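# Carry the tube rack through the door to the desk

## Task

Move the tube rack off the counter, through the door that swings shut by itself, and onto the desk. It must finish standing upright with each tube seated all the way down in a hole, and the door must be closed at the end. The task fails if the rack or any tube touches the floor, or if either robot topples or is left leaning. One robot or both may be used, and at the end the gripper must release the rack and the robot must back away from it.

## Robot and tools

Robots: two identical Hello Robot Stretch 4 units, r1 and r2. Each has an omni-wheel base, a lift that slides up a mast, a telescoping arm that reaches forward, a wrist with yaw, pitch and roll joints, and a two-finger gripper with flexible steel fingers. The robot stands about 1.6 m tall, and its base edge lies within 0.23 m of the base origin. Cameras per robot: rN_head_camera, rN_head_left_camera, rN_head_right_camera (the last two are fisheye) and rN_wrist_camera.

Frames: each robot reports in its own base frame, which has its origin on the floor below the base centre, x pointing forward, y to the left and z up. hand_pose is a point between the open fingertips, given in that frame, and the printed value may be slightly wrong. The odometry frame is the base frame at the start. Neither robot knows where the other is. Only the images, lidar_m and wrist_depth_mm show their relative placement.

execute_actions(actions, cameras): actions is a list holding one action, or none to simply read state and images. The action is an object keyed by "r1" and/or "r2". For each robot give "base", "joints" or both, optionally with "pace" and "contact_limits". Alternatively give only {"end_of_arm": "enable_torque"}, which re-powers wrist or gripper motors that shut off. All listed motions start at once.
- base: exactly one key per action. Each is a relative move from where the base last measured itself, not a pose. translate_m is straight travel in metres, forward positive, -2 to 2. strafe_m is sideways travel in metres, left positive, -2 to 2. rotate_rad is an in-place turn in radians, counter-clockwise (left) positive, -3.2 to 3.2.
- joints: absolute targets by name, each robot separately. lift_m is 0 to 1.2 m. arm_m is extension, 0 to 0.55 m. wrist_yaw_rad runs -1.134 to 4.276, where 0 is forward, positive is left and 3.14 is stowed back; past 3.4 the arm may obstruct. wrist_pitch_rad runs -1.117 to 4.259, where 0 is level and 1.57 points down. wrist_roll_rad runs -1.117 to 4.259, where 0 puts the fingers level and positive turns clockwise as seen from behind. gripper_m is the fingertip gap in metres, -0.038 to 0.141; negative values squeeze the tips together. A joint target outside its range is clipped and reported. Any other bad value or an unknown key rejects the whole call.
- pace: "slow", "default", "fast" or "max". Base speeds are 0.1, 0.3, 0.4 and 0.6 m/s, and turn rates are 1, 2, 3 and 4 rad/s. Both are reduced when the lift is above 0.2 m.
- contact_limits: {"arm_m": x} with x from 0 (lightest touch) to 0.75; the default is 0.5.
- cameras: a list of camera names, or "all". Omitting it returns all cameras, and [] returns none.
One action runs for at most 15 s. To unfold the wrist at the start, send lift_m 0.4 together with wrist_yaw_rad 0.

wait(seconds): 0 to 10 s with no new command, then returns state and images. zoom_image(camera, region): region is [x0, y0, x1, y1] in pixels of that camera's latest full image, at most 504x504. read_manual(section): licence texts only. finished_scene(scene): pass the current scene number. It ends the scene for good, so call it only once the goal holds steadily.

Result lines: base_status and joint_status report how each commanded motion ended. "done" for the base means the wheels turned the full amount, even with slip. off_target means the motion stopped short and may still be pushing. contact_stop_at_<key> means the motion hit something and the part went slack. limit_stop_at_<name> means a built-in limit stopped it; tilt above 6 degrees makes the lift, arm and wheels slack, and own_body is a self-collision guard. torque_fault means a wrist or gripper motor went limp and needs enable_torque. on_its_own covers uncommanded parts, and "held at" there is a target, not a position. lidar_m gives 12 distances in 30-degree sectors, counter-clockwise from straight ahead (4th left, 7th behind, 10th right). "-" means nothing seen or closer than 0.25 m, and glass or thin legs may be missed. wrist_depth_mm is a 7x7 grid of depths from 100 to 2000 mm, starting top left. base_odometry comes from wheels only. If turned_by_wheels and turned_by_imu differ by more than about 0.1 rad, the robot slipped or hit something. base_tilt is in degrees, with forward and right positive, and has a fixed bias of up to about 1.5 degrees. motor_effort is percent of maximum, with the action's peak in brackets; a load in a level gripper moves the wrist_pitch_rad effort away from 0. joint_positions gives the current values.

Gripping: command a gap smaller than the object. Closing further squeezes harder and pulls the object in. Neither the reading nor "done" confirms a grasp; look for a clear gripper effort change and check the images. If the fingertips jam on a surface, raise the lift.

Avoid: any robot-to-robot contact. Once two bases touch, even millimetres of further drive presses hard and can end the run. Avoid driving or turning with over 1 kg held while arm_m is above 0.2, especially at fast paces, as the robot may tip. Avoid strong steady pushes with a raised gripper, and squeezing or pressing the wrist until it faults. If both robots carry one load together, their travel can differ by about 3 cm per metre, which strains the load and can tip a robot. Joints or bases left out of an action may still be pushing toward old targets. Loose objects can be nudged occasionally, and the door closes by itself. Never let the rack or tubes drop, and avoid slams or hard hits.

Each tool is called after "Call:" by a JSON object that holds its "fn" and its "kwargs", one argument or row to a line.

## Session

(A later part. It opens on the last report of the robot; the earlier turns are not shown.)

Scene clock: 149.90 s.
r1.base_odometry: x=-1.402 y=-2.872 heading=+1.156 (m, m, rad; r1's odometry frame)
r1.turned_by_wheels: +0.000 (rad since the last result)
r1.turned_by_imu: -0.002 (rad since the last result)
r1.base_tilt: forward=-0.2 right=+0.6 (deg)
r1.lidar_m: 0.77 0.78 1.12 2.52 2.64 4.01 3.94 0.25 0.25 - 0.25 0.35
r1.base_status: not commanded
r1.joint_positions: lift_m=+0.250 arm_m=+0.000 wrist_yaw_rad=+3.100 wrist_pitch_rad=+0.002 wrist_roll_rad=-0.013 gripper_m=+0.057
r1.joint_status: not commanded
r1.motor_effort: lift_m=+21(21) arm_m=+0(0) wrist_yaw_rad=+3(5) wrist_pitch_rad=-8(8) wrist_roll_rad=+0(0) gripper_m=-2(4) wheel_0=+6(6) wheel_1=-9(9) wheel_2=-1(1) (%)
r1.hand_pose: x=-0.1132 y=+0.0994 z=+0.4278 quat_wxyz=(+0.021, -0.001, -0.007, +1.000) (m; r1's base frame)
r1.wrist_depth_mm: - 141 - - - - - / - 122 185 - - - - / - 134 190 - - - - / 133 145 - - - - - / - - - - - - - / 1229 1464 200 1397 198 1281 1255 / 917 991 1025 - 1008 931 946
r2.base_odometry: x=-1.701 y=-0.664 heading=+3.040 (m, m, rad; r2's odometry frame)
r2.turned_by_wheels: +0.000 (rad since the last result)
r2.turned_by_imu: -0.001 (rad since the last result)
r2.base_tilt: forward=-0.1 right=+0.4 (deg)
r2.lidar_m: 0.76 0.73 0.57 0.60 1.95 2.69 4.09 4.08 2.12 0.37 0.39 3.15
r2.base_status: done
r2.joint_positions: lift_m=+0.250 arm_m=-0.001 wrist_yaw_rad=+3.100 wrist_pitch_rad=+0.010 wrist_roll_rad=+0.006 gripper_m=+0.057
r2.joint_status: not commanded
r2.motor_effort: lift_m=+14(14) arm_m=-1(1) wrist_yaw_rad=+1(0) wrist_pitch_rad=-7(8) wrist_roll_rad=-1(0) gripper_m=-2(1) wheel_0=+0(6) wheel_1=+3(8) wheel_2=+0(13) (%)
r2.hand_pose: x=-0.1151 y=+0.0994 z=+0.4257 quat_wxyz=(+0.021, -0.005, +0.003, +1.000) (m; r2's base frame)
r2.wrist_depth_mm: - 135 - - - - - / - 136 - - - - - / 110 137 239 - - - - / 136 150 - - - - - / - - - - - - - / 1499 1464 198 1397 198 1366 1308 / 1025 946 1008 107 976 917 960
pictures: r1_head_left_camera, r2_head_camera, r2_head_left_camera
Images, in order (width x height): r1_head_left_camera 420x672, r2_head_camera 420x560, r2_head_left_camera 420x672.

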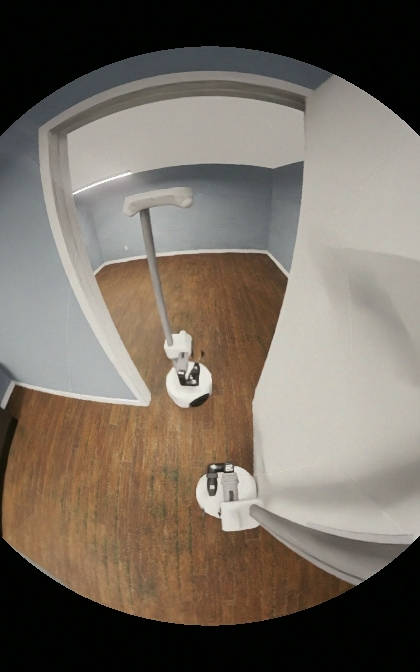

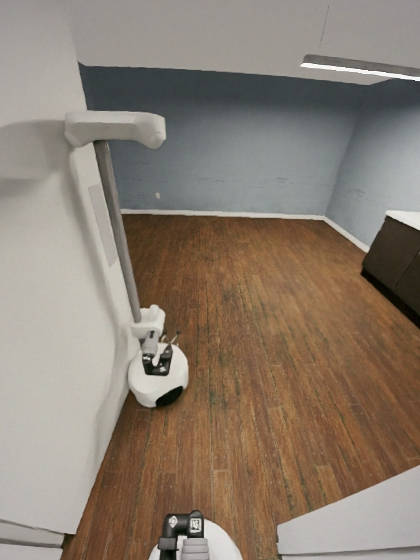

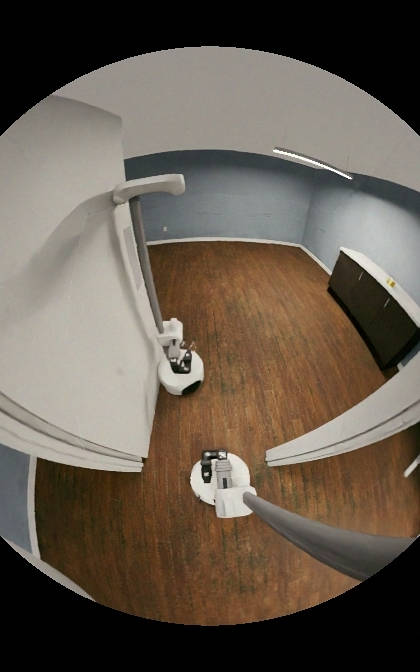

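Call:
{"fn": "execute_actions", "kwargs": {
  "actions": [
    {"r2":{"base":{"translate_m":0.27}}}
  ],
  "cameras": []
}}

Call:
{"fn": "execute_actions", "kwargs": {
  "actions": [
    {"r2":{"base":{"rotate_rad":-0.75}}}
  ],
  "cameras": ["r2_head_camera","r2_head_left_camera","r1_head_left_camera"]
}}

Scene clock: 155.83 s.
r1.base_odometry: x=-1.402 y=-2.872 heading=+1.156 (m, m, rad; r1's odometry frame)
r1.turned_by_wheels: +0.000 (rad since the last result)
r1.turned_by_imu: -0.002 (rad since the last result)
r1.base_tilt: forward=-0.2 right=+0.7 (deg)
r1.lidar_m: 0.55 0.51 1.12 2.52 2.63 3.99 3.95 0.25 0.25 - 0.25 0.33
r1.base_status: not commanded
r1.joint_positions: lift_m=+0.250 arm_m=+0.000 wrist_yaw_rad=+3.100 wrist_pitch_rad=+0.002 wrist_roll_rad=-0.013 gripper_m=+0.057
r1.joint_status: not commanded
r1.motor_effort: lift_m=+21(21) arm_m=+0(0) wrist_yaw_rad=+3(4) wrist_pitch_rad=-7(9) wrist_roll_rad=-1(2) gripper_m=-6(1) wheel_0=+6(6) wheel_1=-9(9) wheel_2=-1(1) (%)
r1.hand_pose: x=-0.1132 y=+0.0994 z=+0.4278 quat_wxyz=(+0.021, -0.001, -0.007, +1.000) (m; r1's base frame)
r1.wrist_depth_mm: - 141 - - - - - / - 122 186 - - - - / - 134 190 - - - - / 134 145 - - - - - / - - - - - - - / 1229 1430 198 1397 198 1281 1281 / 946 1008 1025 - 1008 931 946
r2.base_odometry: x=-1.969 y=-0.637 heading=+3.040 (m, m, rad; r2's odometry frame)
r2.turned_by_wheels: +0.000 (rad since the last result)
r2.turned_by_imu: +0.002 (rad since the last result)
r2.base_tilt: forward=-0.3 right=+0.4 (deg)
r2.lidar_m: 0.56 0.50 0.53 0.52 0.61 2.68 - 3.07 0.37 0.38 2.28 3.14
r2.base_status: done
r2.joint_positions: lift_m=+0.250 arm_m=-0.001 wrist_yaw_rad=+3.100 wrist_pitch_rad=+0.010 wrist_roll_rad=+0.006 gripper_m=+0.057
r2.joint_status: not commanded
r2.motor_effort: lift_m=+14(14) arm_m=-1(1) wrist_yaw_rad=+0(0) wrist_pitch_rad=-7(7) wrist_roll_rad=-1(0) gripper_m=-3(2) wheel_0=+3(5) wheel_1=+3(8) wheel_2=+0(7) (%)
r2.hand_pose: x=-0.1151 y=+0.0994 z=+0.4257 quat_wxyz=(+0.021, -0.005, +0.003, +1.000) (m; r2's base frame)
r2.wrist_depth_mm: - 135 - - - - - / - 136 - - - - - / 110 137 239 - - - - / 136 150 - - - - - / - - - - - - - / 1499 1464 198 1397 200 1366 1336 / 1042 960 1008 108 991 904 946
pictures: none
No camera images: the call's "cameras" was empty. Leave "cameras" out to get every camera's image.

Scene clock: 157.33 s.
r1.base_odometry: x=-1.402 y=-2.872 heading=+1.156 (m, m, rad; r1's odometry frame)
r1.turned_by_wheels: +0.000 (rad since the last result)
r1.turned_by_imu: -0.001 (rad since the last result)
r1.base_tilt: forward=-0.2 right=+0.6 (deg)
r1.lidar_m: 0.54 0.52 1.13 2.50 2.62 3.99 3.96 0.25 0.25 - 0.25 0.33
r1.base_status: not commanded
r1.joint_positions: lift_m=+0.250 arm_m=+0.000 wrist_yaw_rad=+3.100 wrist_pitch_rad=+0.002 wrist_roll_rad=-0.013 gripper_m=+0.057
r1.joint_status: not commanded
r1.motor_effort: lift_m=+21(21) arm_m=+0(0) wrist_yaw_rad=+4(4) wrist_pitch_rad=-10(7) wrist_roll_rad=+0(2) gripper_m=-3(3) wheel_0=+6(6) wheel_1=-9(9) wheel_2=-1(1) (%)
r1.hand_pose: x=-0.1132 y=+0.0994 z=+0.4278 quat_wxyz=(+0.021, -0.001, -0.007, +1.000) (m; r1's base frame)
r1.wrist_depth_mm: - 141 - - - - - / - 122 185 - - - - / - 134 190 - - - - / 134 145 - - - - - / - - - - - - - / 1229 1464 199 1397 198 1255 1281 / 917 991 1025 - 1025 931 946
r2.base_odometry: x=-1.969 y=-0.637 heading=+2.291 (m, m, rad; r2's odometry frame)
r2.turned_by_wheels: -0.749 (rad since the last result)
r2.turned_by_imu: -0.767 (rad since the last result)
r2.base_tilt: forward=-0.2 right=+0.3 (deg)
r2.lidar_m: 2.59 4.49 0.49 0.53 0.52 0.54 2.23 4.05 4.22 0.42 0.35 2.26
r2.base_status: done
r2.joint_positions: lift_m=+0.250 arm_m=-0.001 wrist_yaw_rad=+3.100 wrist_pitch_rad=+0.010 wrist_roll_rad=+0.006 gripper_m=+0.057
r2.joint_status: not commanded
r2.motor_effort: lift_m=+14(14) arm_m=-1(1) wrist_yaw_rad=+1(1) wrist_pitch_rad=-7(7) wrist_roll_rad=+0(1) gripper_m=-5(3) wheel_0=+3(9) wheel_1=+2(9) wheel_2=+2(8) (%)
r2.hand_pose: x=-0.1151 y=+0.0994 z=+0.4257 quat_wxyz=(+0.021, -0.005, +0.003, +1.000) (m; r2's base frame)
r2.wrist_depth_mm: - 135 - - 707 539 473 / - 136 - - 707 549 477 / 110 138 239 - 723 549 477 / 136 150 - - - 554 484 / - - - - 683 564 488 / 1499 1464 198 1397 200 569 488 / 1042 960 1008 107 723 539 496
pictures: r1_head_left_camera, r2_head_camera, r2_head_left_camera
Images, in order (width x height): r1_head_left_camera 420x672, r2_head_camera 420x560, r2_head_left_camera 420x672.

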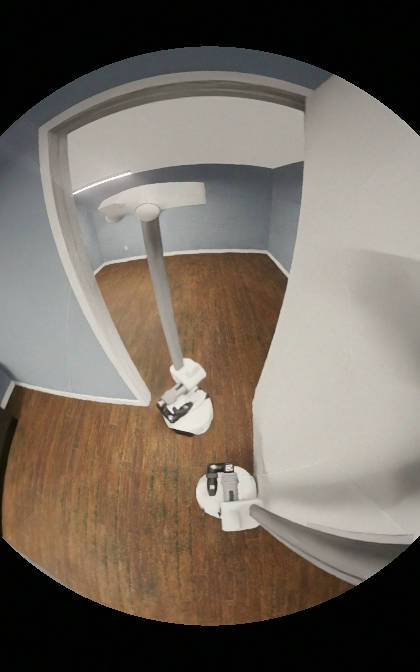

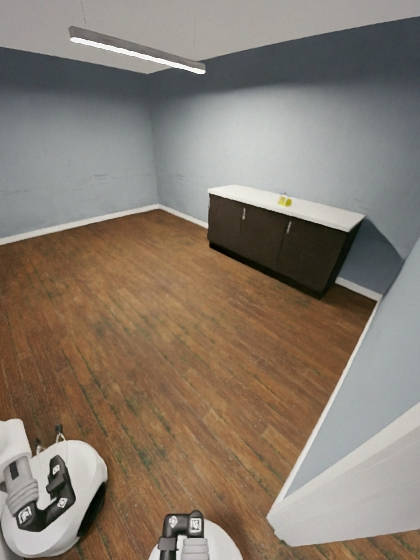

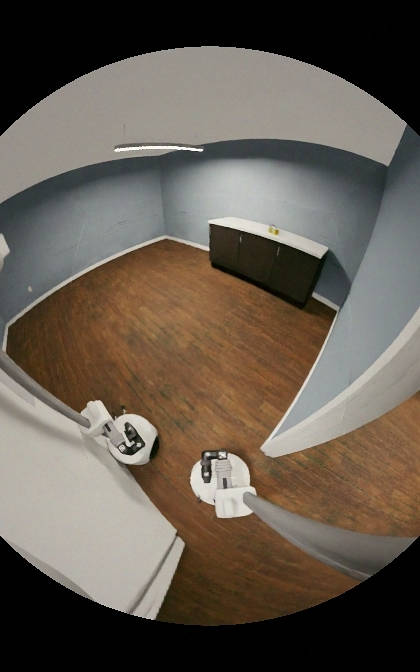

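Call:
{"fn": "execute_actions", "kwargs": {
  "actions": [
    {"r2":{"base":{"translate_m":1.2}}}
  ],
  "cameras": ["r2_head_camera","r2_head_left_camera"]
}}

Scene clock: 164.33 s.
r1.base_odometry: x=-1.402 y=-2.872 heading=+1.156 (m, m, rad; r1's odometry frame)
r1.turned_by_wheels: +0.000 (rad since the last result)
r1.turned_by_imu: -0.003 (rad since the last result)
r1.base_tilt: forward=-0.2 right=+0.6 (deg)
r1.lidar_m: 4.90 1.02 1.12 0.91 0.96 3.98 3.96 0.26 0.25 - 0.25 0.32
r1.base_status: not commanded
r1.joint_positions: lift_m=+0.250 arm_m=+0.000 wrist_yaw_rad=+3.100 wrist_pitch_rad=+0.002 wrist_roll_rad=-0.013 gripper_m=+0.057
r1.joint_status: not commanded
r1.motor_effort: lift_m=+21(21) arm_m=+0(0) wrist_yaw_rad=+5(4) wrist_pitch_rad=-8(8) wrist_roll_rad=+0(0) gripper_m=-5(4) wheel_0=+6(6) wheel_1=-9(9) wheel_2=-1(1) (%)
r1.hand_pose: x=-0.1132 y=+0.0994 z=+0.4278 quat_wxyz=(+0.021, -0.001, -0.007, +1.000) (m; r1's base frame)
r1.wrist_depth_mm: - 141 - - - - - / - 122 186 - - - - / - 134 190 - - - - / 134 145 - - - - - / - - - - - - - / 1205 1464 200 1397 199 1308 1255 / 917 991 1025 - 1008 931 946
r2.base_odometry: x=-2.761 y=+0.265 heading=+2.291 (m, m, rad; r2's odometry frame)
r2.turned_by_wheels: +0.000 (rad since the last result)
r2.turned_by_imu: -0.001 (rad since the last result)
r2.base_tilt: forward=-0.2 right=+0.2 (deg)
r2.lidar_m: 1.62 3.62 3.62 3.12 0.99 0.91 1.65 0.94 0.95 1.12 1.36 1.37
r2.base_status: done
r2.joint_positions: lift_m=+0.250 arm_m=-0.001 wrist_yaw_rad=+3.100 wrist_pitch_rad=+0.010 wrist_roll_rad=+0.006 gripper_m=+0.057
r2.joint_status: not commanded
r2.motor_effort: lift_m=+14(14) arm_m=-1(1) wrist_yaw_rad=-3(1) wrist_pitch_rad=-7(7) wrist_roll_rad=+0(0) gripper_m=-2(4) wheel_0=+3(12) wheel_1=+3(8) wheel_2=+0(10) (%)
r2.hand_pose: x=-0.1151 y=+0.0994 z=+0.4257 quat_wxyz=(+0.021, -0.005, +0.003, +1.000) (m; r2's base frame)
r2.wrist_depth_mm: - 135 - - 1499 1255 1042 / - 136 - - 1537 1281 1025 / 110 137 239 - 1537 1205 931 / 136 150 - - 1576 1205 1042 / 946 - - - 1464 1229 1060 / 946 1060 198 1430 200 917 878 / 917 976 1008 107 976 866 878
pictures: r2_head_camera, r2_head_left_camera
Images, in order (width x height): r2_head_camera 420x560, r2_head_left_camera 420x672.

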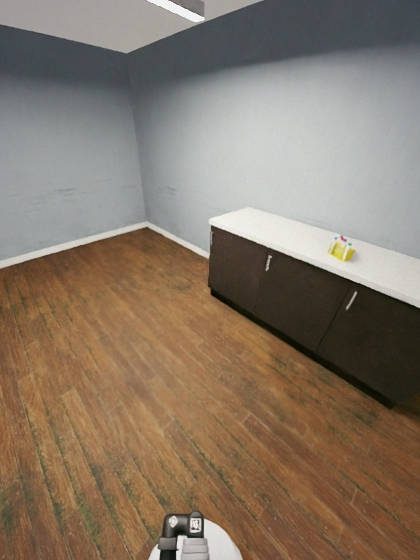

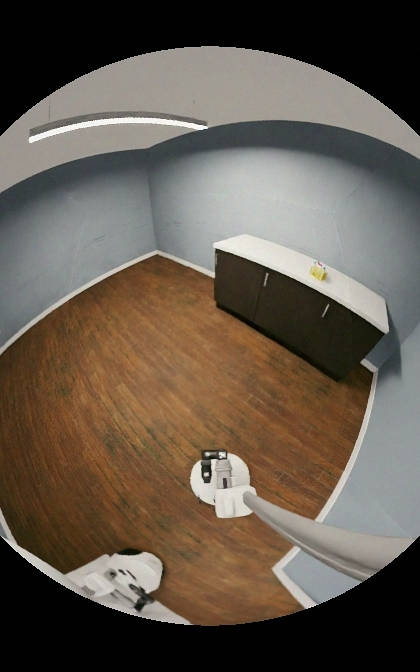

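Call:
{"fn": "execute_actions", "kwargs": {
  "actions": [
    {"r2":{"base":{"rotate_rad":-0.79},"joints":{"lift_m":0.95,"wrist_yaw_rad":0,"gripper_m":0.12}}}
  ],
  "cameras": []
}}

Call:
{"fn": "execute_actions", "kwargs": {
  "actions": [
    {"r2":{"base":{"strafe_m":0.38}}}
  ],
  "cameras": ["r2_head_camera","r2_wrist_camera"]
}}

Scene clock: 170.17 s.
r1.base_odometry: x=-1.402 y=-2.872 heading=+1.156 (m, m, rad; r1's odometry frame)
r1.turned_by_wheels: +0.000 (rad since the last result)
r1.turned_by_imu: -0.002 (rad since the last result)
r1.base_tilt: forward=-0.1 right=+0.6 (deg)
r1.lidar_m: 4.89 1.02 1.11 0.91 0.95 3.98 3.95 0.25 0.25 - 0.25 0.34
r1.base_status: not commanded
r1.joint_positions: lift_m=+0.250 arm_m=+0.000 wrist_yaw_rad=+3.100 wrist_pitch_rad=+0.002 wrist_roll_rad=-0.013 gripper_m=+0.057
r1.joint_status: not commanded
r1.motor_effort: lift_m=+21(21) arm_m=+0(0) wrist_yaw_rad=+5(5) wrist_pitch_rad=-8(8) wrist_roll_rad=+1(0) gripper_m=-1(2) wheel_0=+6(6) wheel_1=-9(9) wheel_2=-1(1) (%)
r1.hand_pose: x=-0.1132 y=+0.0994 z=+0.4278 quat_wxyz=(+0.021, -0.001, -0.007, +1.000) (m; r1's base frame)
r1.wrist_depth_mm: - 141 - - - - - / - 122 185 - - - - / - 134 190 - - - - / 134 145 - - - - - / - - - - - - - / 1205 1464 200 1397 198 1308 1281 / 917 991 1025 - 1008 946 946
r2.base_odometry: x=-2.761 y=+0.265 heading=+1.502 (m, m, rad; r2's odometry frame)
r2.turned_by_wheels: -0.790 (rad since the last result)
r2.turned_by_imu: -0.806 (rad since the last result)
r2.base_tilt: forward=-0.3 right=+0.3 (deg)
r2.lidar_m: 1.36 1.44 2.90 3.61 3.81 2.81 0.91 0.91 0.99 0.93 0.97 1.35
r2.base_status: done
r2.joint_positions: lift_m=+0.950 arm_m=-0.001 wrist_yaw_rad=+0.000 wrist_pitch_rad=+0.010 wrist_roll_rad=+0.006 gripper_m=+0.120
r2.joint_status: all done
r2.motor_effort: lift_m=+22(23) arm_m=-1(1) wrist_yaw_rad=-2(10) wrist_pitch_rad=-7(7) wrist_roll_rad=+0(0) gripper_m=+1(2) wheel_0=+0(7) wheel_1=+4(9) wheel_2=+0(6) (%)
r2.hand_pose: x=+0.4579 y=-0.0873 z=+1.1251 quat_wxyz=(+1.000, +0.003, +0.005, +0.000) (m; r2's base frame)
r2.wrist_depth_mm: 1756 1756 1756 1756 1756 1756 1281 / 1756 1756 1808 1756 1708 1756 1308 / 1756 1756 1756 1808 1808 1756 1308 / 1808 1863 1808 1756 1808 1756 1308 / 1464 1430 1336 1336 1308 1808 1308 / 1182 1182 1205 1205 1182 1808 1336 / 1182 1205 1205 107 1205 1863 1366
pictures: none
No camera images: the call's "cameras" was empty. Leave "cameras" out to get every camera's image.

Scene clock: 172.77 s.
r1.base_odometry: x=-1.402 y=-2.872 heading=+1.156 (m, m, rad; r1's odometry frame)
r1.turned_by_wheels: +0.000 (rad since the last result)
r1.turned_by_imu: -0.001 (rad since the last result)
r1.base_tilt: forward=-0.2 right=+0.6 (deg)
r1.lidar_m: 4.91 1.01 1.11 2.52 1.01 3.99 3.95 0.26 0.25 - 0.25 0.33
r1.base_status: not commanded
r1.joint_positions: lift_m=+0.250 arm_m=+0.000 wrist_yaw_rad=+3.100 wrist_pitch_rad=+0.002 wrist_roll_rad=-0.013 gripper_m=+0.057
r1.joint_status: not commanded
r1.motor_effort: lift_m=+21(21) arm_m=+0(0) wrist_yaw_rad=+5(5) wrist_pitch_rad=-9(8) wrist_roll_rad=+1(1) gripper_m=-3(3) wheel_0=+6(6) wheel_1=-9(9) wheel_2=-1(1) (%)
r1.hand_pose: x=-0.1132 y=+0.0994 z=+0.4278 quat_wxyz=(+0.021, -0.001, -0.007, +1.000) (m; r1's base frame)
r1.wrist_depth_mm: - 141 - - - - - / - 122 185 - - - - / - 134 190 - - - - / 133 145 - - - - - / - - - - - - - / 1205 1464 199 1430 198 1281 1255 / 931 991 1025 - 1008 931 960
r2.base_odometry: x=-3.140 y=+0.291 heading=+1.502 (m, m, rad; r2's odometry frame)
r2.turned_by_wheels: +0.000 (rad since the last result)
r2.turned_by_imu: +0.001 (rad since the last result)
r2.base_tilt: forward=-0.2 right=+0.3 (deg)
r2.lidar_m: 1.37 1.40 2.91 3.26 3.40 2.81 1.32 1.01 1.37 1.31 1.38 1.45
r2.base_status: done
r2.joint_positions: lift_m=+0.950 arm_m=-0.001 wrist_yaw_rad=+0.000 wrist_pitch_rad=+0.010 wrist_roll_rad=+0.006 gripper_m=+0.120
r2.joint_status: not commanded
r2.motor_effort: lift_m=+22(22) arm_m=-1(1) wrist_yaw_rad=-1(3) wrist_pitch_rad=-7(7) wrist_roll_rad=+0(0) gripper_m=-3(5) wheel_0=+1(13) wheel_1=+0(11) wheel_2=+0(1) (%)
r2.hand_pose: x=+0.4579 y=-0.0874 z=+1.1251 quat_wxyz=(+1.000, +0.003, +0.005, +0.000) (m; r2's base frame)
r2.wrist_depth_mm: 1756 1756 1808 1756 1756 1756 1756 / 1756 1756 1756 1756 1756 1756 1708 / 1808 1756 1808 1808 1756 1756 1808 / 1756 1808 1756 1756 1808 1808 1756 / 1499 1430 1366 1336 1308 1255 1756 / 1182 1182 1182 1205 1205 1182 1708 / 1182 1205 1205 107 1229 1229 1756
pictures: r2_head_camera, r2_wrist_camera
Images, in order (width x height): r2_head_camera 420x560, r2_wrist_camera 616x392.

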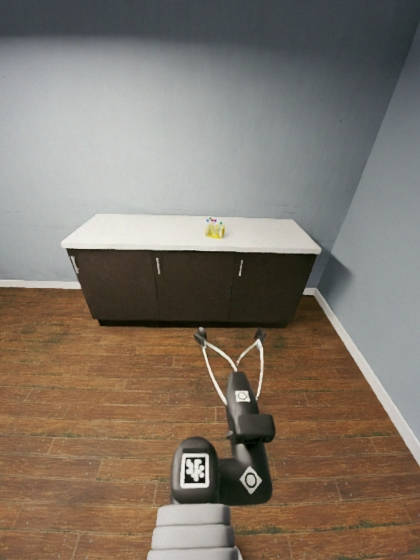

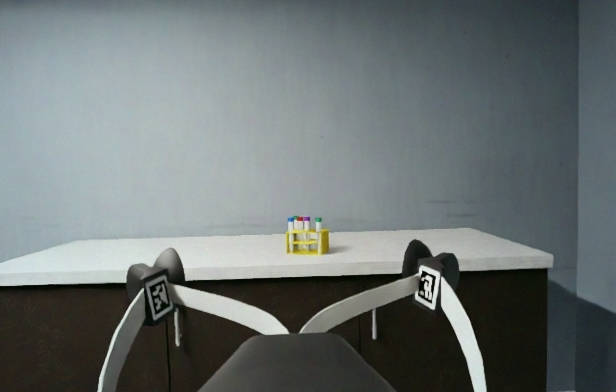

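Call:
{"fn": "execute_actions", "kwargs": {
  "actions": [
    {"r2":{"base":{"translate_m":0.85},"joints":{"wrist_pitch_rad":0.35}}}
  ],
  "cameras": ["r2_head_camera","r2_wrist_camera"]
}}

Scene clock: 178.20 s.
r1.base_odometry: x=-1.402 y=-2.872 heading=+1.156 (m, m, rad; r1's odometry frame)
r1.turned_by_wheels: +0.000 (rad since the last result)
r1.turned_by_imu: -0.002 (rad since the last result)
r1.base_tilt: forward=-0.2 right=+0.6 (deg)
r1.lidar_m: 4.90 1.01 1.10 1.84 1.85 3.98 3.96 0.26 0.26 - 0.25 0.34
r1.base_status: not commanded
r1.joint_positions: lift_m=+0.250 arm_m=+0.000 wrist_yaw_rad=+3.100 wrist_pitch_rad=+0.002 wrist_roll_rad=-0.013 gripper_m=+0.057
r1.joint_status: not commanded
r1.motor_effort: lift_m=+21(21) arm_m=+0(0) wrist_yaw_rad=+2(3) wrist_pitch_rad=-10(8) wrist_roll_rad=+1(0) gripper_m=-4(3) wheel_0=+6(6) wheel_1=-9(9) wheel_2=-1(0) (%)
r1.hand_pose: x=-0.1132 y=+0.0994 z=+0.4278 quat_wxyz=(+0.021, -0.001, -0.007, +1.000) (m; r1's base frame)
r1.wrist_depth_mm: - 141 - - - - - / - 122 185 - - - - / - 134 190 - - - - / 134 145 - - - - - / - - - - - - - / 1205 1464 199 1397 198 1281 1281 / 917 1008 1042 - 1025 946 946
r2.base_odometry: x=-3.082 y=+1.139 heading=+1.502 (m, m, rad; r2's odometry frame)
r2.turned_by_wheels: +0.001 (rad since the last result)
r2.turned_by_imu: -0.001 (rad since the last result)
r2.base_tilt: forward=-0.3 right=+0.4 (deg)
r2.lidar_m: 0.51 0.54 0.79 3.24 3.39 3.68 1.82 1.82 1.38 1.32 0.76 0.56
r2.base_status: done
r2.joint_positions: lift_m=+0.950 arm_m=-0.001 wrist_yaw_rad=+0.000 wrist_pitch_rad=+0.352 wrist_roll_rad=+0.006 gripper_m=+0.120
r2.joint_status: all done
r2.motor_effort: lift_m=+22(22) arm_m=-1(1) wrist_yaw_rad=-4(1) wrist_pitch_rad=-6(5) wrist_roll_rad=+0(0) gripper_m=-2(1) wheel_0=+2(9) wheel_1=+4(8) wheel_2=+1(7) (%)
r2.hand_pose: x=+0.4402 y=-0.0874 z=+1.0284 quat_wxyz=(+0.985, +0.003, +0.175, +0.000) (m; r2's base frame)
r2.wrist_depth_mm: 854 866 866 866 854 866 878 / 904 904 904 904 917 917 917 / 946 917 946 931 946 931 917 / 654 647 640 500 627 621 615 / 484 484 477 473 469 466 462 / 384 370 373 379 377 387 387 / 418 418 418 107 430 430 439
pictures: r2_head_camera, r2_wrist_camera
Images, in order (width x height): r2_head_camera 420x560, r2_wrist_camera 616x392.

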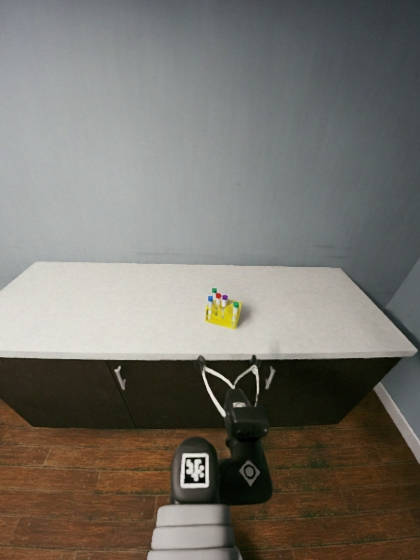

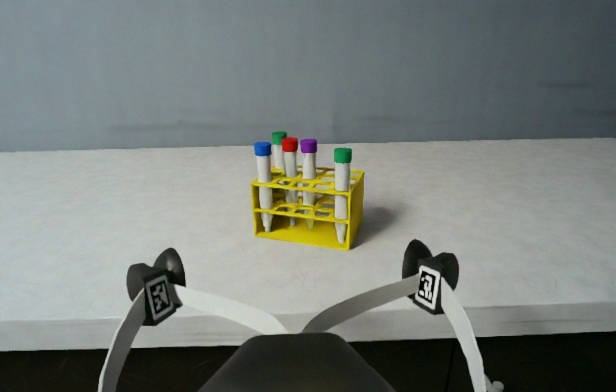

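Call:
{"fn": "zoom_image", "kwargs": {
  "camera": "r2_wrist_camera",
  "region": [230,110,400,270]
}}

Call:
{"fn": "zoom_image", "kwargs": {
  "camera": "r2_head_camera",
  "region": [180,270,270,350]
}}

Region (230, 110, 400, 270) of r2_wrist_camera's 616x392 image, scaled by 2.965; it fills the top 474 rows of this view, and the rest is white.

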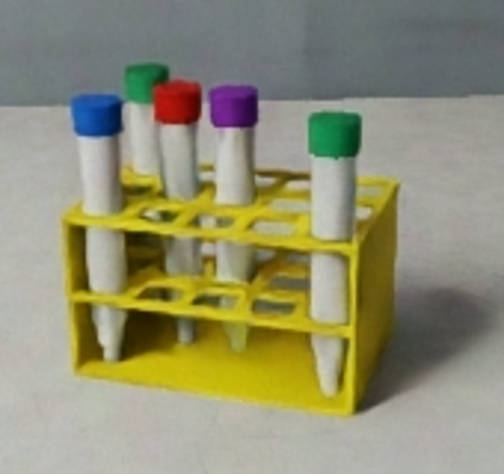

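Region (180, 270, 270, 350) of r2_head_camera's 420x560 image, scaled by 5.600, with more detail than that image has.

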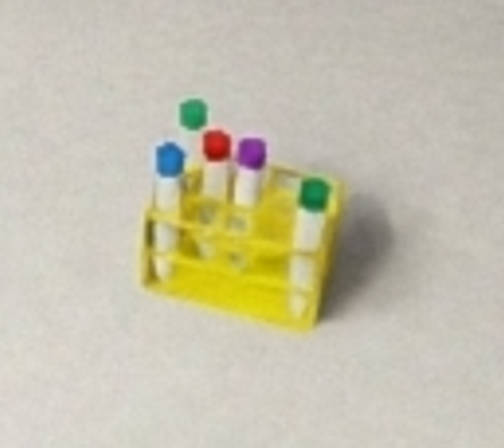

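Call:
{"fn": "execute_actions", "kwargs": {
  "actions": [
    {"r2":{"base":{"strafe_m":0.255},"joints":{"gripper_m":0.141,"wrist_pitch_rad":0.2}}}
  ],
  "cameras": []
}}

Call:
{"fn": "execute_actions", "kwargs": {
  "actions": [
    {"r2":{"base":{"rotate_rad":-0.325},"joints":{"lift_m":0.86,"arm_m":0.1}}}
  ],
  "cameras": ["r2_head_camera","r2_wrist_camera"]
}}

Scene clock: 189.37 s.
r1.base_odometry: x=-1.402 y=-2.872 heading=+1.156 (m, m, rad; r1's odometry frame)
r1.turned_by_wheels: +0.000 (rad since the last result)
r1.turned_by_imu: -0.002 (rad since the last result)
r1.base_tilt: forward=-0.2 right=+0.6 (deg)
r1.lidar_m: 4.91 1.00 1.10 2.50 1.93 3.99 3.95 0.25 0.25 - 0.25 0.33
r1.base_status: not commanded
r1.joint_positions: lift_m=+0.250 arm_m=+0.000 wrist_yaw_rad=+3.100 wrist_pitch_rad=+0.002 wrist_roll_rad=-0.013 gripper_m=+0.057
r1.joint_status: not commanded
r1.motor_effort: lift_m=+21(21) arm_m=+0(0) wrist_yaw_rad=+3(5) wrist_pitch_rad=-8(9) wrist_roll_rad=+0(0) gripper_m=-6(2) wheel_0=+6(6) wheel_1=-9(9) wheel_2=-1(1) (%)
r1.hand_pose: x=-0.1132 y=+0.0994 z=+0.4278 quat_wxyz=(+0.021, -0.001, -0.007, +1.000) (m; r1's base frame)
r1.wrist_depth_mm: - 141 - - - - - / - 122 186 - - - - / - 134 190 - - - - / 133 145 - - - - - / - - - - - - - / 1205 1430 200 1397 198 1281 1255 / 917 991 1025 - 1008 946 946
r2.base_odometry: x=-3.336 y=+1.156 heading=+1.503 (m, m, rad; r2's odometry frame)
r2.turned_by_wheels: +0.000 (rad since the last result)
r2.turned_by_imu: +0.002 (rad since the last result)
r2.base_tilt: forward=-0.2 right=+0.2 (deg)
r2.lidar_m: 0.51 0.56 0.77 2.98 3.15 3.70 3.64 1.90 1.66 1.56 0.77 0.54
r2.base_status: done
r2.joint_positions: lift_m=+0.950 arm_m=-0.001 wrist_yaw_rad=+0.000 wrist_pitch_rad=+0.203 wrist_roll_rad=+0.006 gripper_m=+0.141
r2.joint_status: all done
r2.motor_effort: lift_m=+21(22) arm_m=-1(1) wrist_yaw_rad=-1(2) wrist_pitch_rad=-8(12) wrist_roll_rad=-1(1) gripper_m=-1(1) wheel_0=+0(7) wheel_1=+3(10) wheel_2=+1(2) (%)
r2.hand_pose: x=+0.4520 y=-0.0874 z=+1.0699 quat_wxyz=(+0.995, +0.003, +0.101, +0.000) (m; r2's base frame)
r2.wrist_depth_mm: 878 866 878 878 891 878 891 / 904 904 917 917 917 917 917 / 931 931 931 946 931 946 946 / 960 960 960 976 960 960 976 / 691 683 676 661 661 504 559 / 504 211 452 469 439 459 477 / 397 377 392 107 387 382 377
pictures: none
No camera images: the call's "cameras" was empty. Leave "cameras" out to get every camera's image.

Scene clock: 190.73 s.
r1.base_odometry: x=-1.402 y=-2.872 heading=+1.156 (m, m, rad; r1's odometry frame)
r1.turned_by_wheels: +0.000 (rad since the last result)
r1.turned_by_imu: -0.001 (rad since the last result)
r1.base_tilt: forward=-0.2 right=+0.6 (deg)
r1.lidar_m: 4.90 1.00 1.11 2.35 1.93 3.99 3.96 0.25 0.25 - 0.25 0.32
r1.base_status: not commanded
r1.joint_positions: lift_m=+0.250 arm_m=+0.000 wrist_yaw_rad=+3.100 wrist_pitch_rad=+0.002 wrist_roll_rad=-0.013 gripper_m=+0.057
r1.joint_status: not commanded
r1.motor_effort: lift_m=+21(21) arm_m=+0(0) wrist_yaw_rad=+6(4) wrist_pitch_rad=-9(9) wrist_roll_rad=+1(0) gripper_m=-2(4) wheel_0=+6(6) wheel_1=-9(9) wheel_2=-1(1) (%)
r1.hand_pose: x=-0.1132 y=+0.0994 z=+0.4278 quat_wxyz=(+0.021, -0.001, -0.007, +1.000) (m; r1's base frame)
r1.wrist_depth_mm: - 141 - - - - - / - 122 185 - - - - / - 134 190 - - - - / 134 145 - - - - - / - - - - - - - / 1229 1464 200 1397 198 1308 1281 / 931 1008 1008 - 1008 946 931
r2.base_odometry: x=-3.336 y=+1.156 heading=+1.178 (m, m, rad; r2's odometry frame)
r2.turned_by_wheels: -0.325 (rad since the last result)
r2.turned_by_imu: -0.332 (rad since the last result)
r2.base_tilt: forward=-0.3 right=+0.4 (deg)
r2.lidar_m: 0.53 0.51 0.62 2.18 2.99 3.38 3.55 1.88 1.91 1.59 1.59 0.64
r2.base_status: done
r2.joint_positions: lift_m=+0.860 arm_m=+0.099 wrist_yaw_rad=+0.000 wrist_pitch_rad=+0.202 wrist_roll_rad=+0.006 gripper_m=+0.141
r2.joint_status: all done
r2.motor_effort: lift_m=+14(18) arm_m=+4(5) wrist_yaw_rad=-1(1) wrist_pitch_rad=-7(8) wrist_roll_rad=+0(1) gripper_m=+1(1) wheel_0=+2(7) wheel_1=+3(8) wheel_2=+0(10) (%)
r2.hand_pose: x=+0.5527 y=-0.0874 z=+0.9806 quat_wxyz=(+0.995, +0.003, +0.101, +0.000) (m; r2's base frame)
r2.wrist_depth_mm: 723 768 820 891 946 1025 1138 / 732 788 842 904 976 1060 1160 / 768 809 866 917 1008 1098 1205 / 723 707 691 449 597 654 640 / 452 445 442 436 427 424 418 / 329 211 293 315 327 366 436 / 259 267 278 107 375 415 466
pictures: r2_head_camera, r2_wrist_camera
Images, in order (width x height): r2_head_camera 420x560, r2_wrist_camera 616x392.

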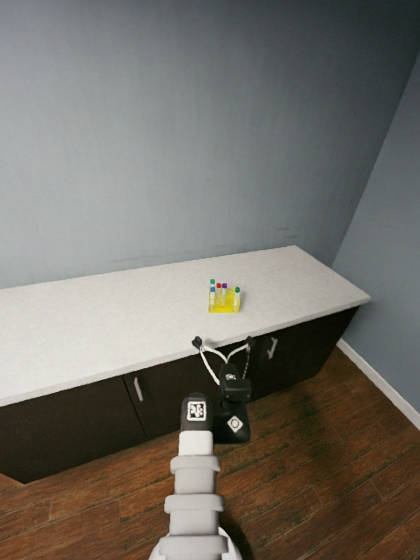

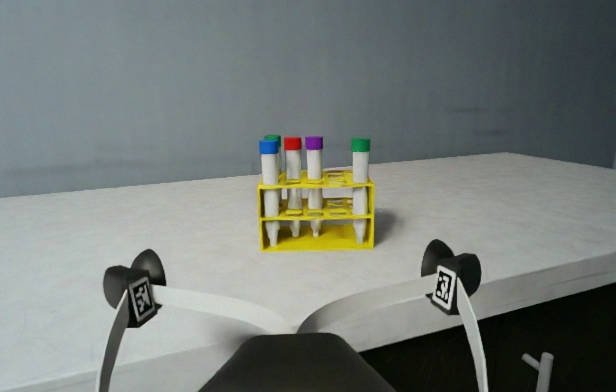

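Call:
{"fn": "execute_actions", "kwargs": {
  "actions": [
    {"r2":{"base":{"strafe_m":-0.018},"joints":{"lift_m":0.825,"arm_m":0.2},"pace":"slow"}}
  ],
  "cameras": ["r2_head_camera","r2_wrist_camera"]
}}

Scene clock: 195.30 s.
r1.base_odometry: x=-1.402 y=-2.872 heading=+1.156 (m, m, rad; r1's odometry frame)
r1.turned_by_wheels: +0.000 (rad since the last result)
r1.turned_by_imu: -0.002 (rad since the last result)
r1.base_tilt: forward=-0.2 right=+0.6 (deg)
r1.lidar_m: 4.90 1.01 1.13 2.38 1.90 3.98 3.97 0.26 0.25 - 0.25 0.33
r1.base_status: not commanded
r1.joint_positions: lift_m=+0.250 arm_m=+0.000 wrist_yaw_rad=+3.100 wrist_pitch_rad=+0.002 wrist_roll_rad=-0.013 gripper_m=+0.057
r1.joint_status: not commanded
r1.motor_effort: lift_m=+21(21) arm_m=+0(0) wrist_yaw_rad=+3(5) wrist_pitch_rad=-9(7) wrist_roll_rad=-1(1) gripper_m=-4(2) wheel_0=+6(6) wheel_1=-9(9) wheel_2=-1(1) (%)
r1.hand_pose: x=-0.1132 y=+0.0994 z=+0.4278 quat_wxyz=(+0.021, -0.001, -0.007, +1.000) (m; r1's base frame)
r1.wrist_depth_mm: - 141 - - - - - / - 122 186 - - - - / - 134 191 - - - - / 134 145 - - - - - / - - - - - - - / 1229 1464 199 1366 198 1308 1281 / 931 976 1025 - 1025 931 946
r2.base_odometry: x=-3.320 y=+1.149 heading=+1.178 (m, m, rad; r2's odometry frame)
r2.turned_by_wheels: +0.000 (rad since the last result)
r2.turned_by_imu: +0.002 (rad since the last result)
r2.base_tilt: forward=-0.3 right=+0.5 (deg)
r2.lidar_m: 0.53 0.53 0.60 2.18 3.01 3.39 3.54 1.87 1.90 1.58 1.57 0.69
r2.base_status: done
r2.joint_positions: lift_m=+0.825 arm_m=+0.199 wrist_yaw_rad=+0.000 wrist_pitch_rad=+0.202 wrist_roll_rad=+0.006 gripper_m=+0.141
r2.joint_status: all done
r2.motor_effort: lift_m=+13(13) arm_m=+4(5) wrist_yaw_rad=-2(3) wrist_pitch_rad=-7(7) wrist_roll_rad=-1(0) gripper_m=-1(1) wheel_0=+2(7) wheel_1=-3(6) wheel_2=+0(1) (%)
r2.hand_pose: x=+0.6527 y=-0.0874 z=+0.9456 quat_wxyz=(+0.995, +0.003, +0.101, +0.000) (m; r2's base frame)
r2.wrist_depth_mm: 647 691 741 798 854 917 1008 / 668 707 768 820 891 960 1042 / 691 732 768 820 904 960 1078 / 574 559 445 362 469 512 508 / 357 353 342 338 334 332 330 / 259 211 233 241 229 246 267 / 204 195 202 107 225 252 314
pictures: r2_head_camera, r2_wrist_camera
Images, in order (width x height): r2_head_camera 420x560, r2_wrist_camera 616x392.

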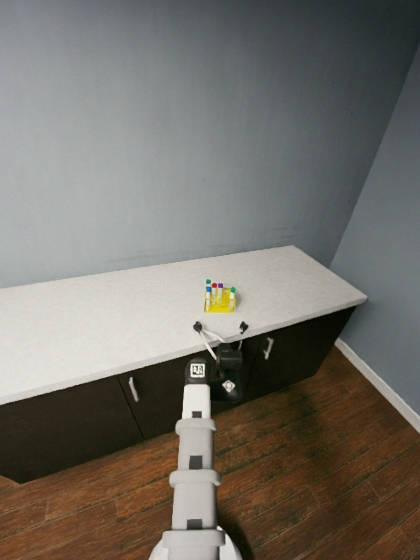

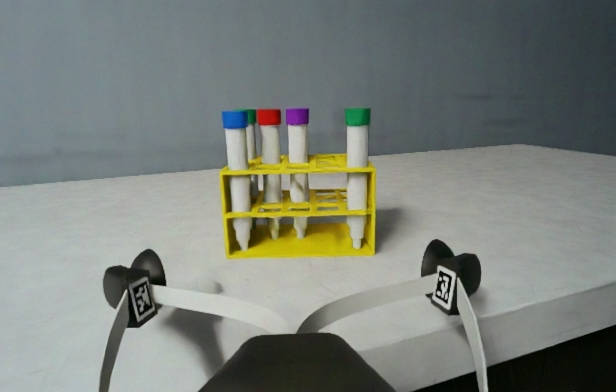

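Call:
{"fn": "execute_actions", "kwargs": {
  "actions": [
    {"r2":{"joints":{"arm_m":0.30},"pace":"slow"}}
  ],
  "cameras": ["r2_head_camera","r2_wrist_camera"]
}}

Scene clock: 198.90 s.
r1.base_odometry: x=-1.402 y=-2.872 heading=+1.156 (m, m, rad; r1's odometry frame)
r1.turned_by_wheels: +0.000 (rad since the last result)
r1.turned_by_imu: -0.001 (rad since the last result)
r1.base_tilt: forward=-0.2 right=+0.6 (deg)
r1.lidar_m: 4.90 1.01 1.10 2.43 1.92 4.00 3.95 0.26 0.25 - 0.25 0.34
r1.base_status: not commanded
r1.joint_positions: lift_m=+0.250 arm_m=+0.000 wrist_yaw_rad=+3.100 wrist_pitch_rad=+0.002 wrist_roll_rad=-0.013 gripper_m=+0.057
r1.joint_status: not commanded
r1.motor_effort: lift_m=+21(21) arm_m=+0(0) wrist_yaw_rad=+5(5) wrist_pitch_rad=-8(10) wrist_roll_rad=+1(0) gripper_m=-5(5) wheel_0=+6(6) wheel_1=-9(9) wheel_2=-1(1) (%)
r1.hand_pose: x=-0.1132 y=+0.0994 z=+0.4278 quat_wxyz=(+0.021, -0.001, -0.007, +1.000) (m; r1's base frame)
r1.wrist_depth_mm: - 141 - - - - - / - 122 186 - - - - / - 134 190 - - - - / 133 145 - - - - - / - - - - - - - / 1205 1464 199 1397 198 1336 1281 / 917 991 1042 - 1008 946 931
r2.base_odometry: x=-3.320 y=+1.149 heading=+1.178 (m, m, rad; r2's odometry frame)
r2.turned_by_wheels: +0.000 (rad since the last result)
r2.turned_by_imu: +0.001 (rad since the last result)
r2.base_tilt: forward=-0.2 right=+0.3 (deg)
r2.lidar_m: 0.55 0.52 0.59 2.22 3.01 3.41 3.54 1.89 1.86 1.57 1.55 0.66
r2.base_status: not commanded
r2.joint_positions: lift_m=+0.825 arm_m=+0.299 wrist_yaw_rad=+0.000 wrist_pitch_rad=+0.202 wrist_roll_rad=+0.006 gripper_m=+0.141
r2.joint_status: all done
r2.motor_effort: lift_m=+13(13) arm_m=+4(5) wrist_yaw_rad=-2(2) wrist_pitch_rad=-7(7) wrist_roll_rad=+0(0) gripper_m=+0(2) wheel_0=+2(2) wheel_1=-3(3) wheel_2=+0(0) (%)
r2.hand_pose: x=+0.7527 y=-0.0874 z=+0.9456 quat_wxyz=(+0.995, +0.003, +0.101, +0.000) (m; r2's base frame)
r2.wrist_depth_mm: 574 609 654 699 759 820 891 / 591 634 668 723 788 854 931 / 603 647 241 732 768 866 960 / 574 554 242 257 242 508 504 / 357 351 237 260 238 332 330 / 259 211 231 236 228 235 245 / 204 195 202 107 199 196 195
pictures: r2_head_camera, r2_wrist_camera
Images, in order (width x height): r2_head_camera 420x560, r2_wrist_camera 616x392.

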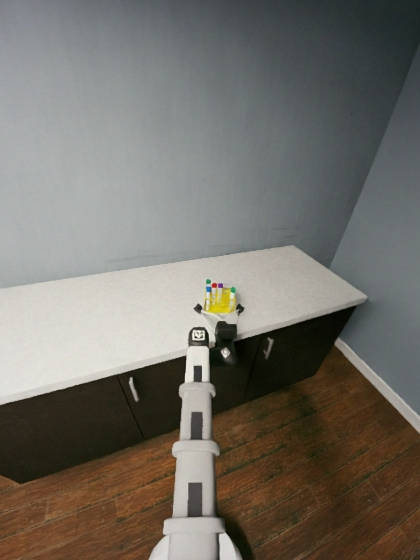

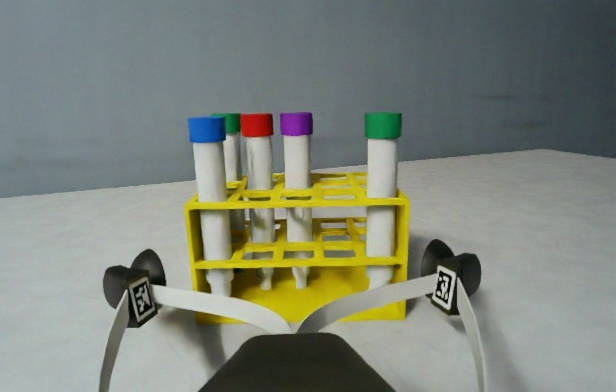

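Call:
{"fn": "execute_actions", "kwargs": {
  "actions": [
    {"r2":{"base":{"strafe_m":-0.004},"joints":{"lift_m":0.85},"pace":"slow"}}
  ],
  "cameras": []
}}

Call:
{"fn": "execute_actions", "kwargs": {
  "actions": [
    {"r2":{"joints":{"arm_m":0.345},"pace":"slow"}}
  ],
  "cameras": ["r2_head_camera","r2_wrist_camera"]
}}

Scene clock: 204.20 s.
r1.base_odometry: x=-1.402 y=-2.872 heading=+1.156 (m, m, rad; r1's odometry frame)
r1.turned_by_wheels: +0.000 (rad since the last result)
r1.turned_by_imu: -0.002 (rad since the last result)
r1.base_tilt: forward=-0.2 right=+0.7 (deg)
r1.lidar_m: 4.90 1.03 1.12 2.46 1.91 3.99 3.93 0.25 0.25 - 0.25 0.35
r1.base_status: not commanded
r1.joint_positions: lift_m=+0.250 arm_m=+0.000 wrist_yaw_rad=+3.100 wrist_pitch_rad=+0.002 wrist_roll_rad=-0.013 gripper_m=+0.057
r1.joint_status: not commanded
r1.motor_effort: lift_m=+21(21) arm_m=+0(0) wrist_yaw_rad=+5(5) wrist_pitch_rad=-8(9) wrist_roll_rad=+0(2) gripper_m=-6(3) wheel_0=+6(6) wheel_1=-9(9) wheel_2=-1(1) (%)
r1.hand_pose: x=-0.1132 y=+0.0994 z=+0.4278 quat_wxyz=(+0.021, -0.001, -0.007, +1.000) (m; r1's base frame)
r1.wrist_depth_mm: - 142 - - - - - / - 122 185 - - - - / - 134 190 - - - - / 133 144 - - - - - / - - - - - - - / 1229 1464 200 1430 198 1281 1255 / 931 991 1025 - 1025 946 946
r2.base_odometry: x=-3.316 y=+1.148 heading=+1.178 (m, m, rad; r2's odometry frame)
r2.turned_by_wheels: +0.000 (rad since the last result)
r2.turned_by_imu: +0.002 (rad since the last result)
r2.base_tilt: forward=-0.3 right=+0.3 (deg)
r2.lidar_m: 0.53 0.53 0.61 2.21 3.00 3.38 3.57 1.85 1.88 1.56 1.55 0.67
r2.base_status: done
r2.joint_positions: lift_m=+0.850 arm_m=+0.299 wrist_yaw_rad=+0.000 wrist_pitch_rad=+0.202 wrist_roll_rad=+0.006 gripper_m=+0.141
r2.joint_status: all done
r2.motor_effort: lift_m=+22(23) arm_m=+4(4) wrist_yaw_rad=-2(1) wrist_pitch_rad=-7(7) wrist_roll_rad=-1(0) gripper_m=-2(2) wheel_0=+3(4) wheel_1=-3(6) wheel_2=+0(1) (%)
r2.hand_pose: x=+0.7527 y=-0.0874 z=+0.9699 quat_wxyz=(+0.995, +0.003, +0.101, +0.000) (m; r2's base frame)
r2.wrist_depth_mm: 574 609 654 699 759 820 891 / 591 627 676 723 778 854 931 / 609 647 683 750 809 878 960 / 615 654 249 298 554 603 591 / 421 415 249 267 235 394 389 / 307 211 238 236 243 277 290 / 241 230 238 107 236 232 230
pictures: none
No camera images: the call's "cameras" was empty. Leave "cameras" out to get every camera's image.

Scene clock: 205.83 s.
r1.base_odometry: x=-1.402 y=-2.872 heading=+1.156 (m, m, rad; r1's odometry frame)
r1.turned_by_wheels: +0.000 (rad since the last result)
r1.turned_by_imu: -0.001 (rad since the last result)
r1.base_tilt: forward=-0.2 right=+0.6 (deg)
r1.lidar_m: 4.90 1.02 1.11 2.46 1.90 4.00 3.94 0.25 0.25 - 0.25 0.32
r1.base_status: not commanded
r1.joint_positions: lift_m=+0.250 arm_m=+0.000 wrist_yaw_rad=+3.100 wrist_pitch_rad=+0.002 wrist_roll_rad=-0.013 gripper_m=+0.057
r1.joint_status: not commanded
r1.motor_effort: lift_m=+21(21) arm_m=+0(0) wrist_yaw_rad=+6(4) wrist_pitch_rad=-8(8) wrist_roll_rad=+0(1) gripper_m=-4(2) wheel_0=+6(6) wheel_1=-9(9) wheel_2=-1(1) (%)
r1.hand_pose: x=-0.1132 y=+0.0994 z=+0.4278 quat_wxyz=(+0.021, -0.001, -0.007, +1.000) (m; r1's base frame)
r1.wrist_depth_mm: - 141 - - - - - / - 122 185 - - - - / - 134 190 - - - - / 133 145 - - - - - / - - - - - - - / 1205 1464 200 1397 198 1281 1255 / 931 991 1025 - 1008 946 946
r2.base_odometry: x=-3.316 y=+1.148 heading=+1.178 (m, m, rad; r2's odometry frame)
r2.turned_by_wheels: +0.000 (rad since the last result)
r2.turned_by_imu: +0.001 (rad since the last result)
r2.base_tilt: forward=-0.3 right=+0.3 (deg)
r2.lidar_m: 0.54 0.53 0.61 2.20 3.00 3.39 3.56 1.89 1.90 1.58 1.56 0.66
r2.base_status: not commanded
r2.joint_positions: lift_m=+0.850 arm_m=+0.344 wrist_yaw_rad=+0.000 wrist_pitch_rad=+0.202 wrist_roll_rad=+0.006 gripper_m=+0.141
r2.joint_status: all done
r2.motor_effort: lift_m=+22(22) arm_m=+4(4) wrist_yaw_rad=-3(3) wrist_pitch_rad=-7(7) wrist_roll_rad=+0(1) gripper_m=-1(0) wheel_0=+3(3) wheel_1=-3(3) wheel_2=+0(0) (%)
r2.hand_pose: x=+0.7977 y=-0.0874 z=+0.9699 quat_wxyz=(+0.995, +0.003, +0.101, +0.000) (m; r2's base frame)
r2.wrist_depth_mm: 539 574 615 661 707 778 842 / 559 597 634 683 732 798 878 / 569 609 647 707 759 842 917 / 585 615 215 569 508 597 591 / 421 415 201 228 206 394 389 / 307 198 204 224 202 276 290 / 240 230 212 107 220 231 229
pictures: r2_head_camera, r2_wrist_camera
Images, in order (width x height): r2_head_camera 420x560, r2_wrist_camera 616x392.

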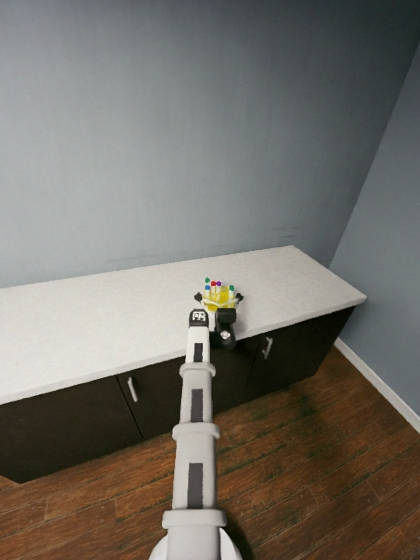

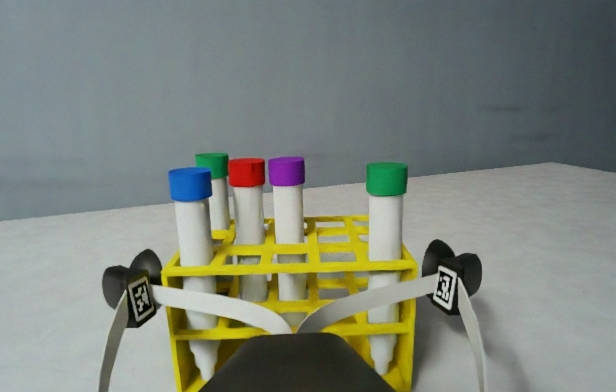

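Call:
{"fn": "execute_actions", "kwargs": {
  "actions": [
    {"r2":{"joints":{"arm_m":0.365,"lift_m":0.838},"pace":"slow"}}
  ],
  "cameras": ["r2_wrist_camera"]
}}

Call:
{"fn": "execute_actions", "kwargs": {
  "actions": [
    {"r2":{"joints":{"gripper_m":0.06}}}
  ],
  "cameras": ["r2_wrist_camera","r2_head_camera"]
}}

Scene clock: 208.90 s.
r1.base_odometry: x=-1.402 y=-2.872 heading=+1.156 (m, m, rad; r1's odometry frame)
r1.turned_by_wheels: +0.000 (rad since the last result)
r1.turned_by_imu: -0.001 (rad since the last result)
r1.base_tilt: forward=-0.2 right=+0.7 (deg)
r1.lidar_m: 4.91 1.00 1.13 2.46 1.90 3.99 3.94 0.26 0.25 - 0.25 0.33
r1.base_status: not commanded
r1.joint_positions: lift_m=+0.250 arm_m=+0.000 wrist_yaw_rad=+3.100 wrist_pitch_rad=+0.002 wrist_roll_rad=-0.013 gripper_m=+0.057
r1.joint_status: not commanded
r1.motor_effort: lift_m=+21(21) arm_m=+0(0) wrist_yaw_rad=+4(4) wrist_pitch_rad=-8(10) wrist_roll_rad=+1(1) gripper_m=-3(5) wheel_0=+6(6) wheel_1=-9(9) wheel_2=-1(1) (%)
r1.hand_pose: x=-0.1132 y=+0.0994 z=+0.4278 quat_wxyz=(+0.021, -0.001, -0.007, +1.000) (m; r1's base frame)
r1.wrist_depth_mm: - 141 - - - - - / - 122 185 - - - - / - 134 190 - - - - / 134 145 - - - - - / - - - - - - - / 1205 1464 199 1397 198 1281 1281 / 931 991 1025 - 1025 946 960
r2.base_odometry: x=-3.316 y=+1.148 heading=+1.178 (m, m, rad; r2's odometry frame)
r2.turned_by_wheels: +0.000 (rad since the last result)
r2.turned_by_imu: +0.001 (rad since the last result)
r2.base_tilt: forward=-0.2 right=+0.3 (deg)
r2.lidar_m: 0.52 0.52 0.60 2.22 3.02 3.37 3.56 1.88 1.91 1.57 1.56 0.67
r2.base_status: not commanded
r2.joint_positions: lift_m=+0.838 arm_m=+0.364 wrist_yaw_rad=+0.000 wrist_pitch_rad=+0.202 wrist_roll_rad=+0.006 gripper_m=+0.141
r2.joint_status: all done
r2.motor_effort: lift_m=+13(20) arm_m=+4(4) wrist_yaw_rad=+0(0) wrist_pitch_rad=-6(7) wrist_roll_rad=+0(0) gripper_m=-1(1) wheel_0=+3(3) wheel_1=-3(3) wheel_2=+0(0) (%)
r2.hand_pose: x=+0.8177 y=-0.0874 z=+0.9586 quat_wxyz=(+0.995, +0.003, +0.101, +0.000) (m; r2's base frame)
r2.wrist_depth_mm: 525 559 597 640 691 750 820 / 539 574 615 661 723 778 854 / 554 591 238 683 732 820 878 / 559 591 217 477 469 559 554 / 392 387 200 229 204 364 362 / 285 198 198 214 204 257 270 / 224 213 211 107 213 214 213
pictures: r2_wrist_camera
Images, in order (width x height): r2_wrist_camera 616x392.

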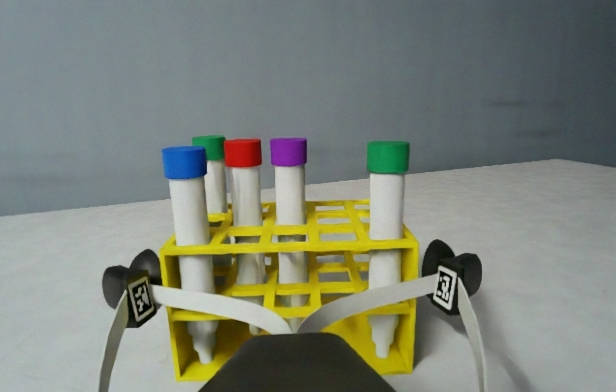

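Scene clock: 210.73 s.
r1.base_odometry: x=-1.402 y=-2.872 heading=+1.156 (m, m, rad; r1's odometry frame)
r1.turned_by_wheels: +0.000 (rad since the last result)
r1.turned_by_imu: -0.001 (rad since the last result)
r1.base_tilt: forward=-0.2 right=+0.6 (deg)
r1.lidar_m: 4.91 1.01 1.11 2.45 1.89 3.99 3.97 0.26 0.25 - 0.25 0.33
r1.base_status: not commanded
r1.joint_positions: lift_m=+0.250 arm_m=+0.000 wrist_yaw_rad=+3.100 wrist_pitch_rad=+0.002 wrist_roll_rad=-0.013 gripper_m=+0.057
r1.joint_status: not commanded
r1.motor_effort: lift_m=+21(21) arm_m=+0(0) wrist_yaw_rad=+4(2) wrist_pitch_rad=-9(10) wrist_roll_rad=+1(0) gripper_m=-2(4) wheel_0=+6(6) wheel_1=-9(9) wheel_2=-1(1) (%)
r1.hand_pose: x=-0.1132 y=+0.0994 z=+0.4278 quat_wxyz=(+0.021, -0.001, -0.007, +1.000) (m; r1's base frame)
r1.wrist_depth_mm: - 141 - - - - - / - 122 185 - - - - / - 134 190 - - - - / 134 145 - - - - - / - - - - - - - / 1229 1464 200 1397 198 1308 1255 / 917 991 1042 - 991 931 946
r2.base_odometry: x=-3.316 y=+1.148 heading=+1.178 (m, m, rad; r2's odometry frame)
r2.turned_by_wheels: +0.000 (rad since the last result)
r2.turned_by_imu: +0.001 (rad since the last result)
r2.base_tilt: forward=-0.2 right=+0.3 (deg)
r2.lidar_m: 0.54 0.53 0.60 2.19 3.00 3.40 3.54 1.87 1.88 1.57 1.55 0.65
r2.base_status: not commanded
r2.joint_positions: lift_m=+0.838 arm_m=+0.364 wrist_yaw_rad=+0.000 wrist_pitch_rad=+0.203 wrist_roll_rad=+0.006 gripper_m=+0.061
r2.joint_status: all done
r2.motor_effort: lift_m=+13(13) arm_m=+4(5) wrist_yaw_rad=-2(3) wrist_pitch_rad=-10(10) wrist_roll_rad=-1(0) gripper_m=-28(31) wheel_0=+3(3) wheel_1=-3(3) wheel_2=+0(0) (%)
r2.hand_pose: x=+0.8177 y=-0.0874 z=+0.9583 quat_wxyz=(+0.995, +0.003, +0.102, +0.000) (m; r2's base frame)
r2.wrist_depth_mm: 525 559 597 640 691 759 820 / 539 574 621 661 723 778 854 / 559 591 223 676 723 809 878 / 564 591 204 223 237 554 544 / 387 359 187 209 184 364 357 / 282 177 189 216 187 180 267 / 213 220 194 107 198 214 204
pictures: r2_head_camera, r2_wrist_camera
Images, in order (width x height): r2_head_camera 420x560, r2_wrist_camera 616x392.

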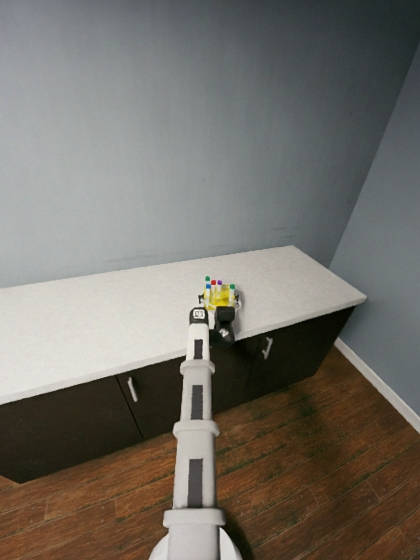

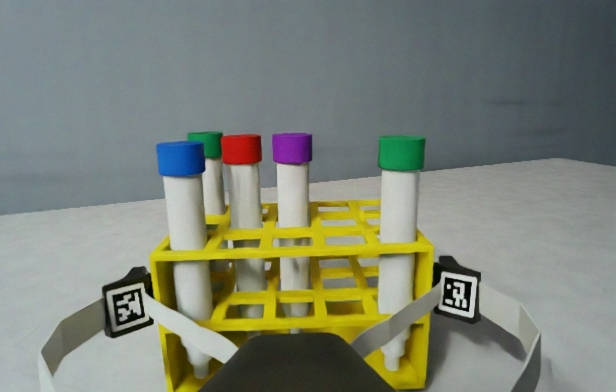

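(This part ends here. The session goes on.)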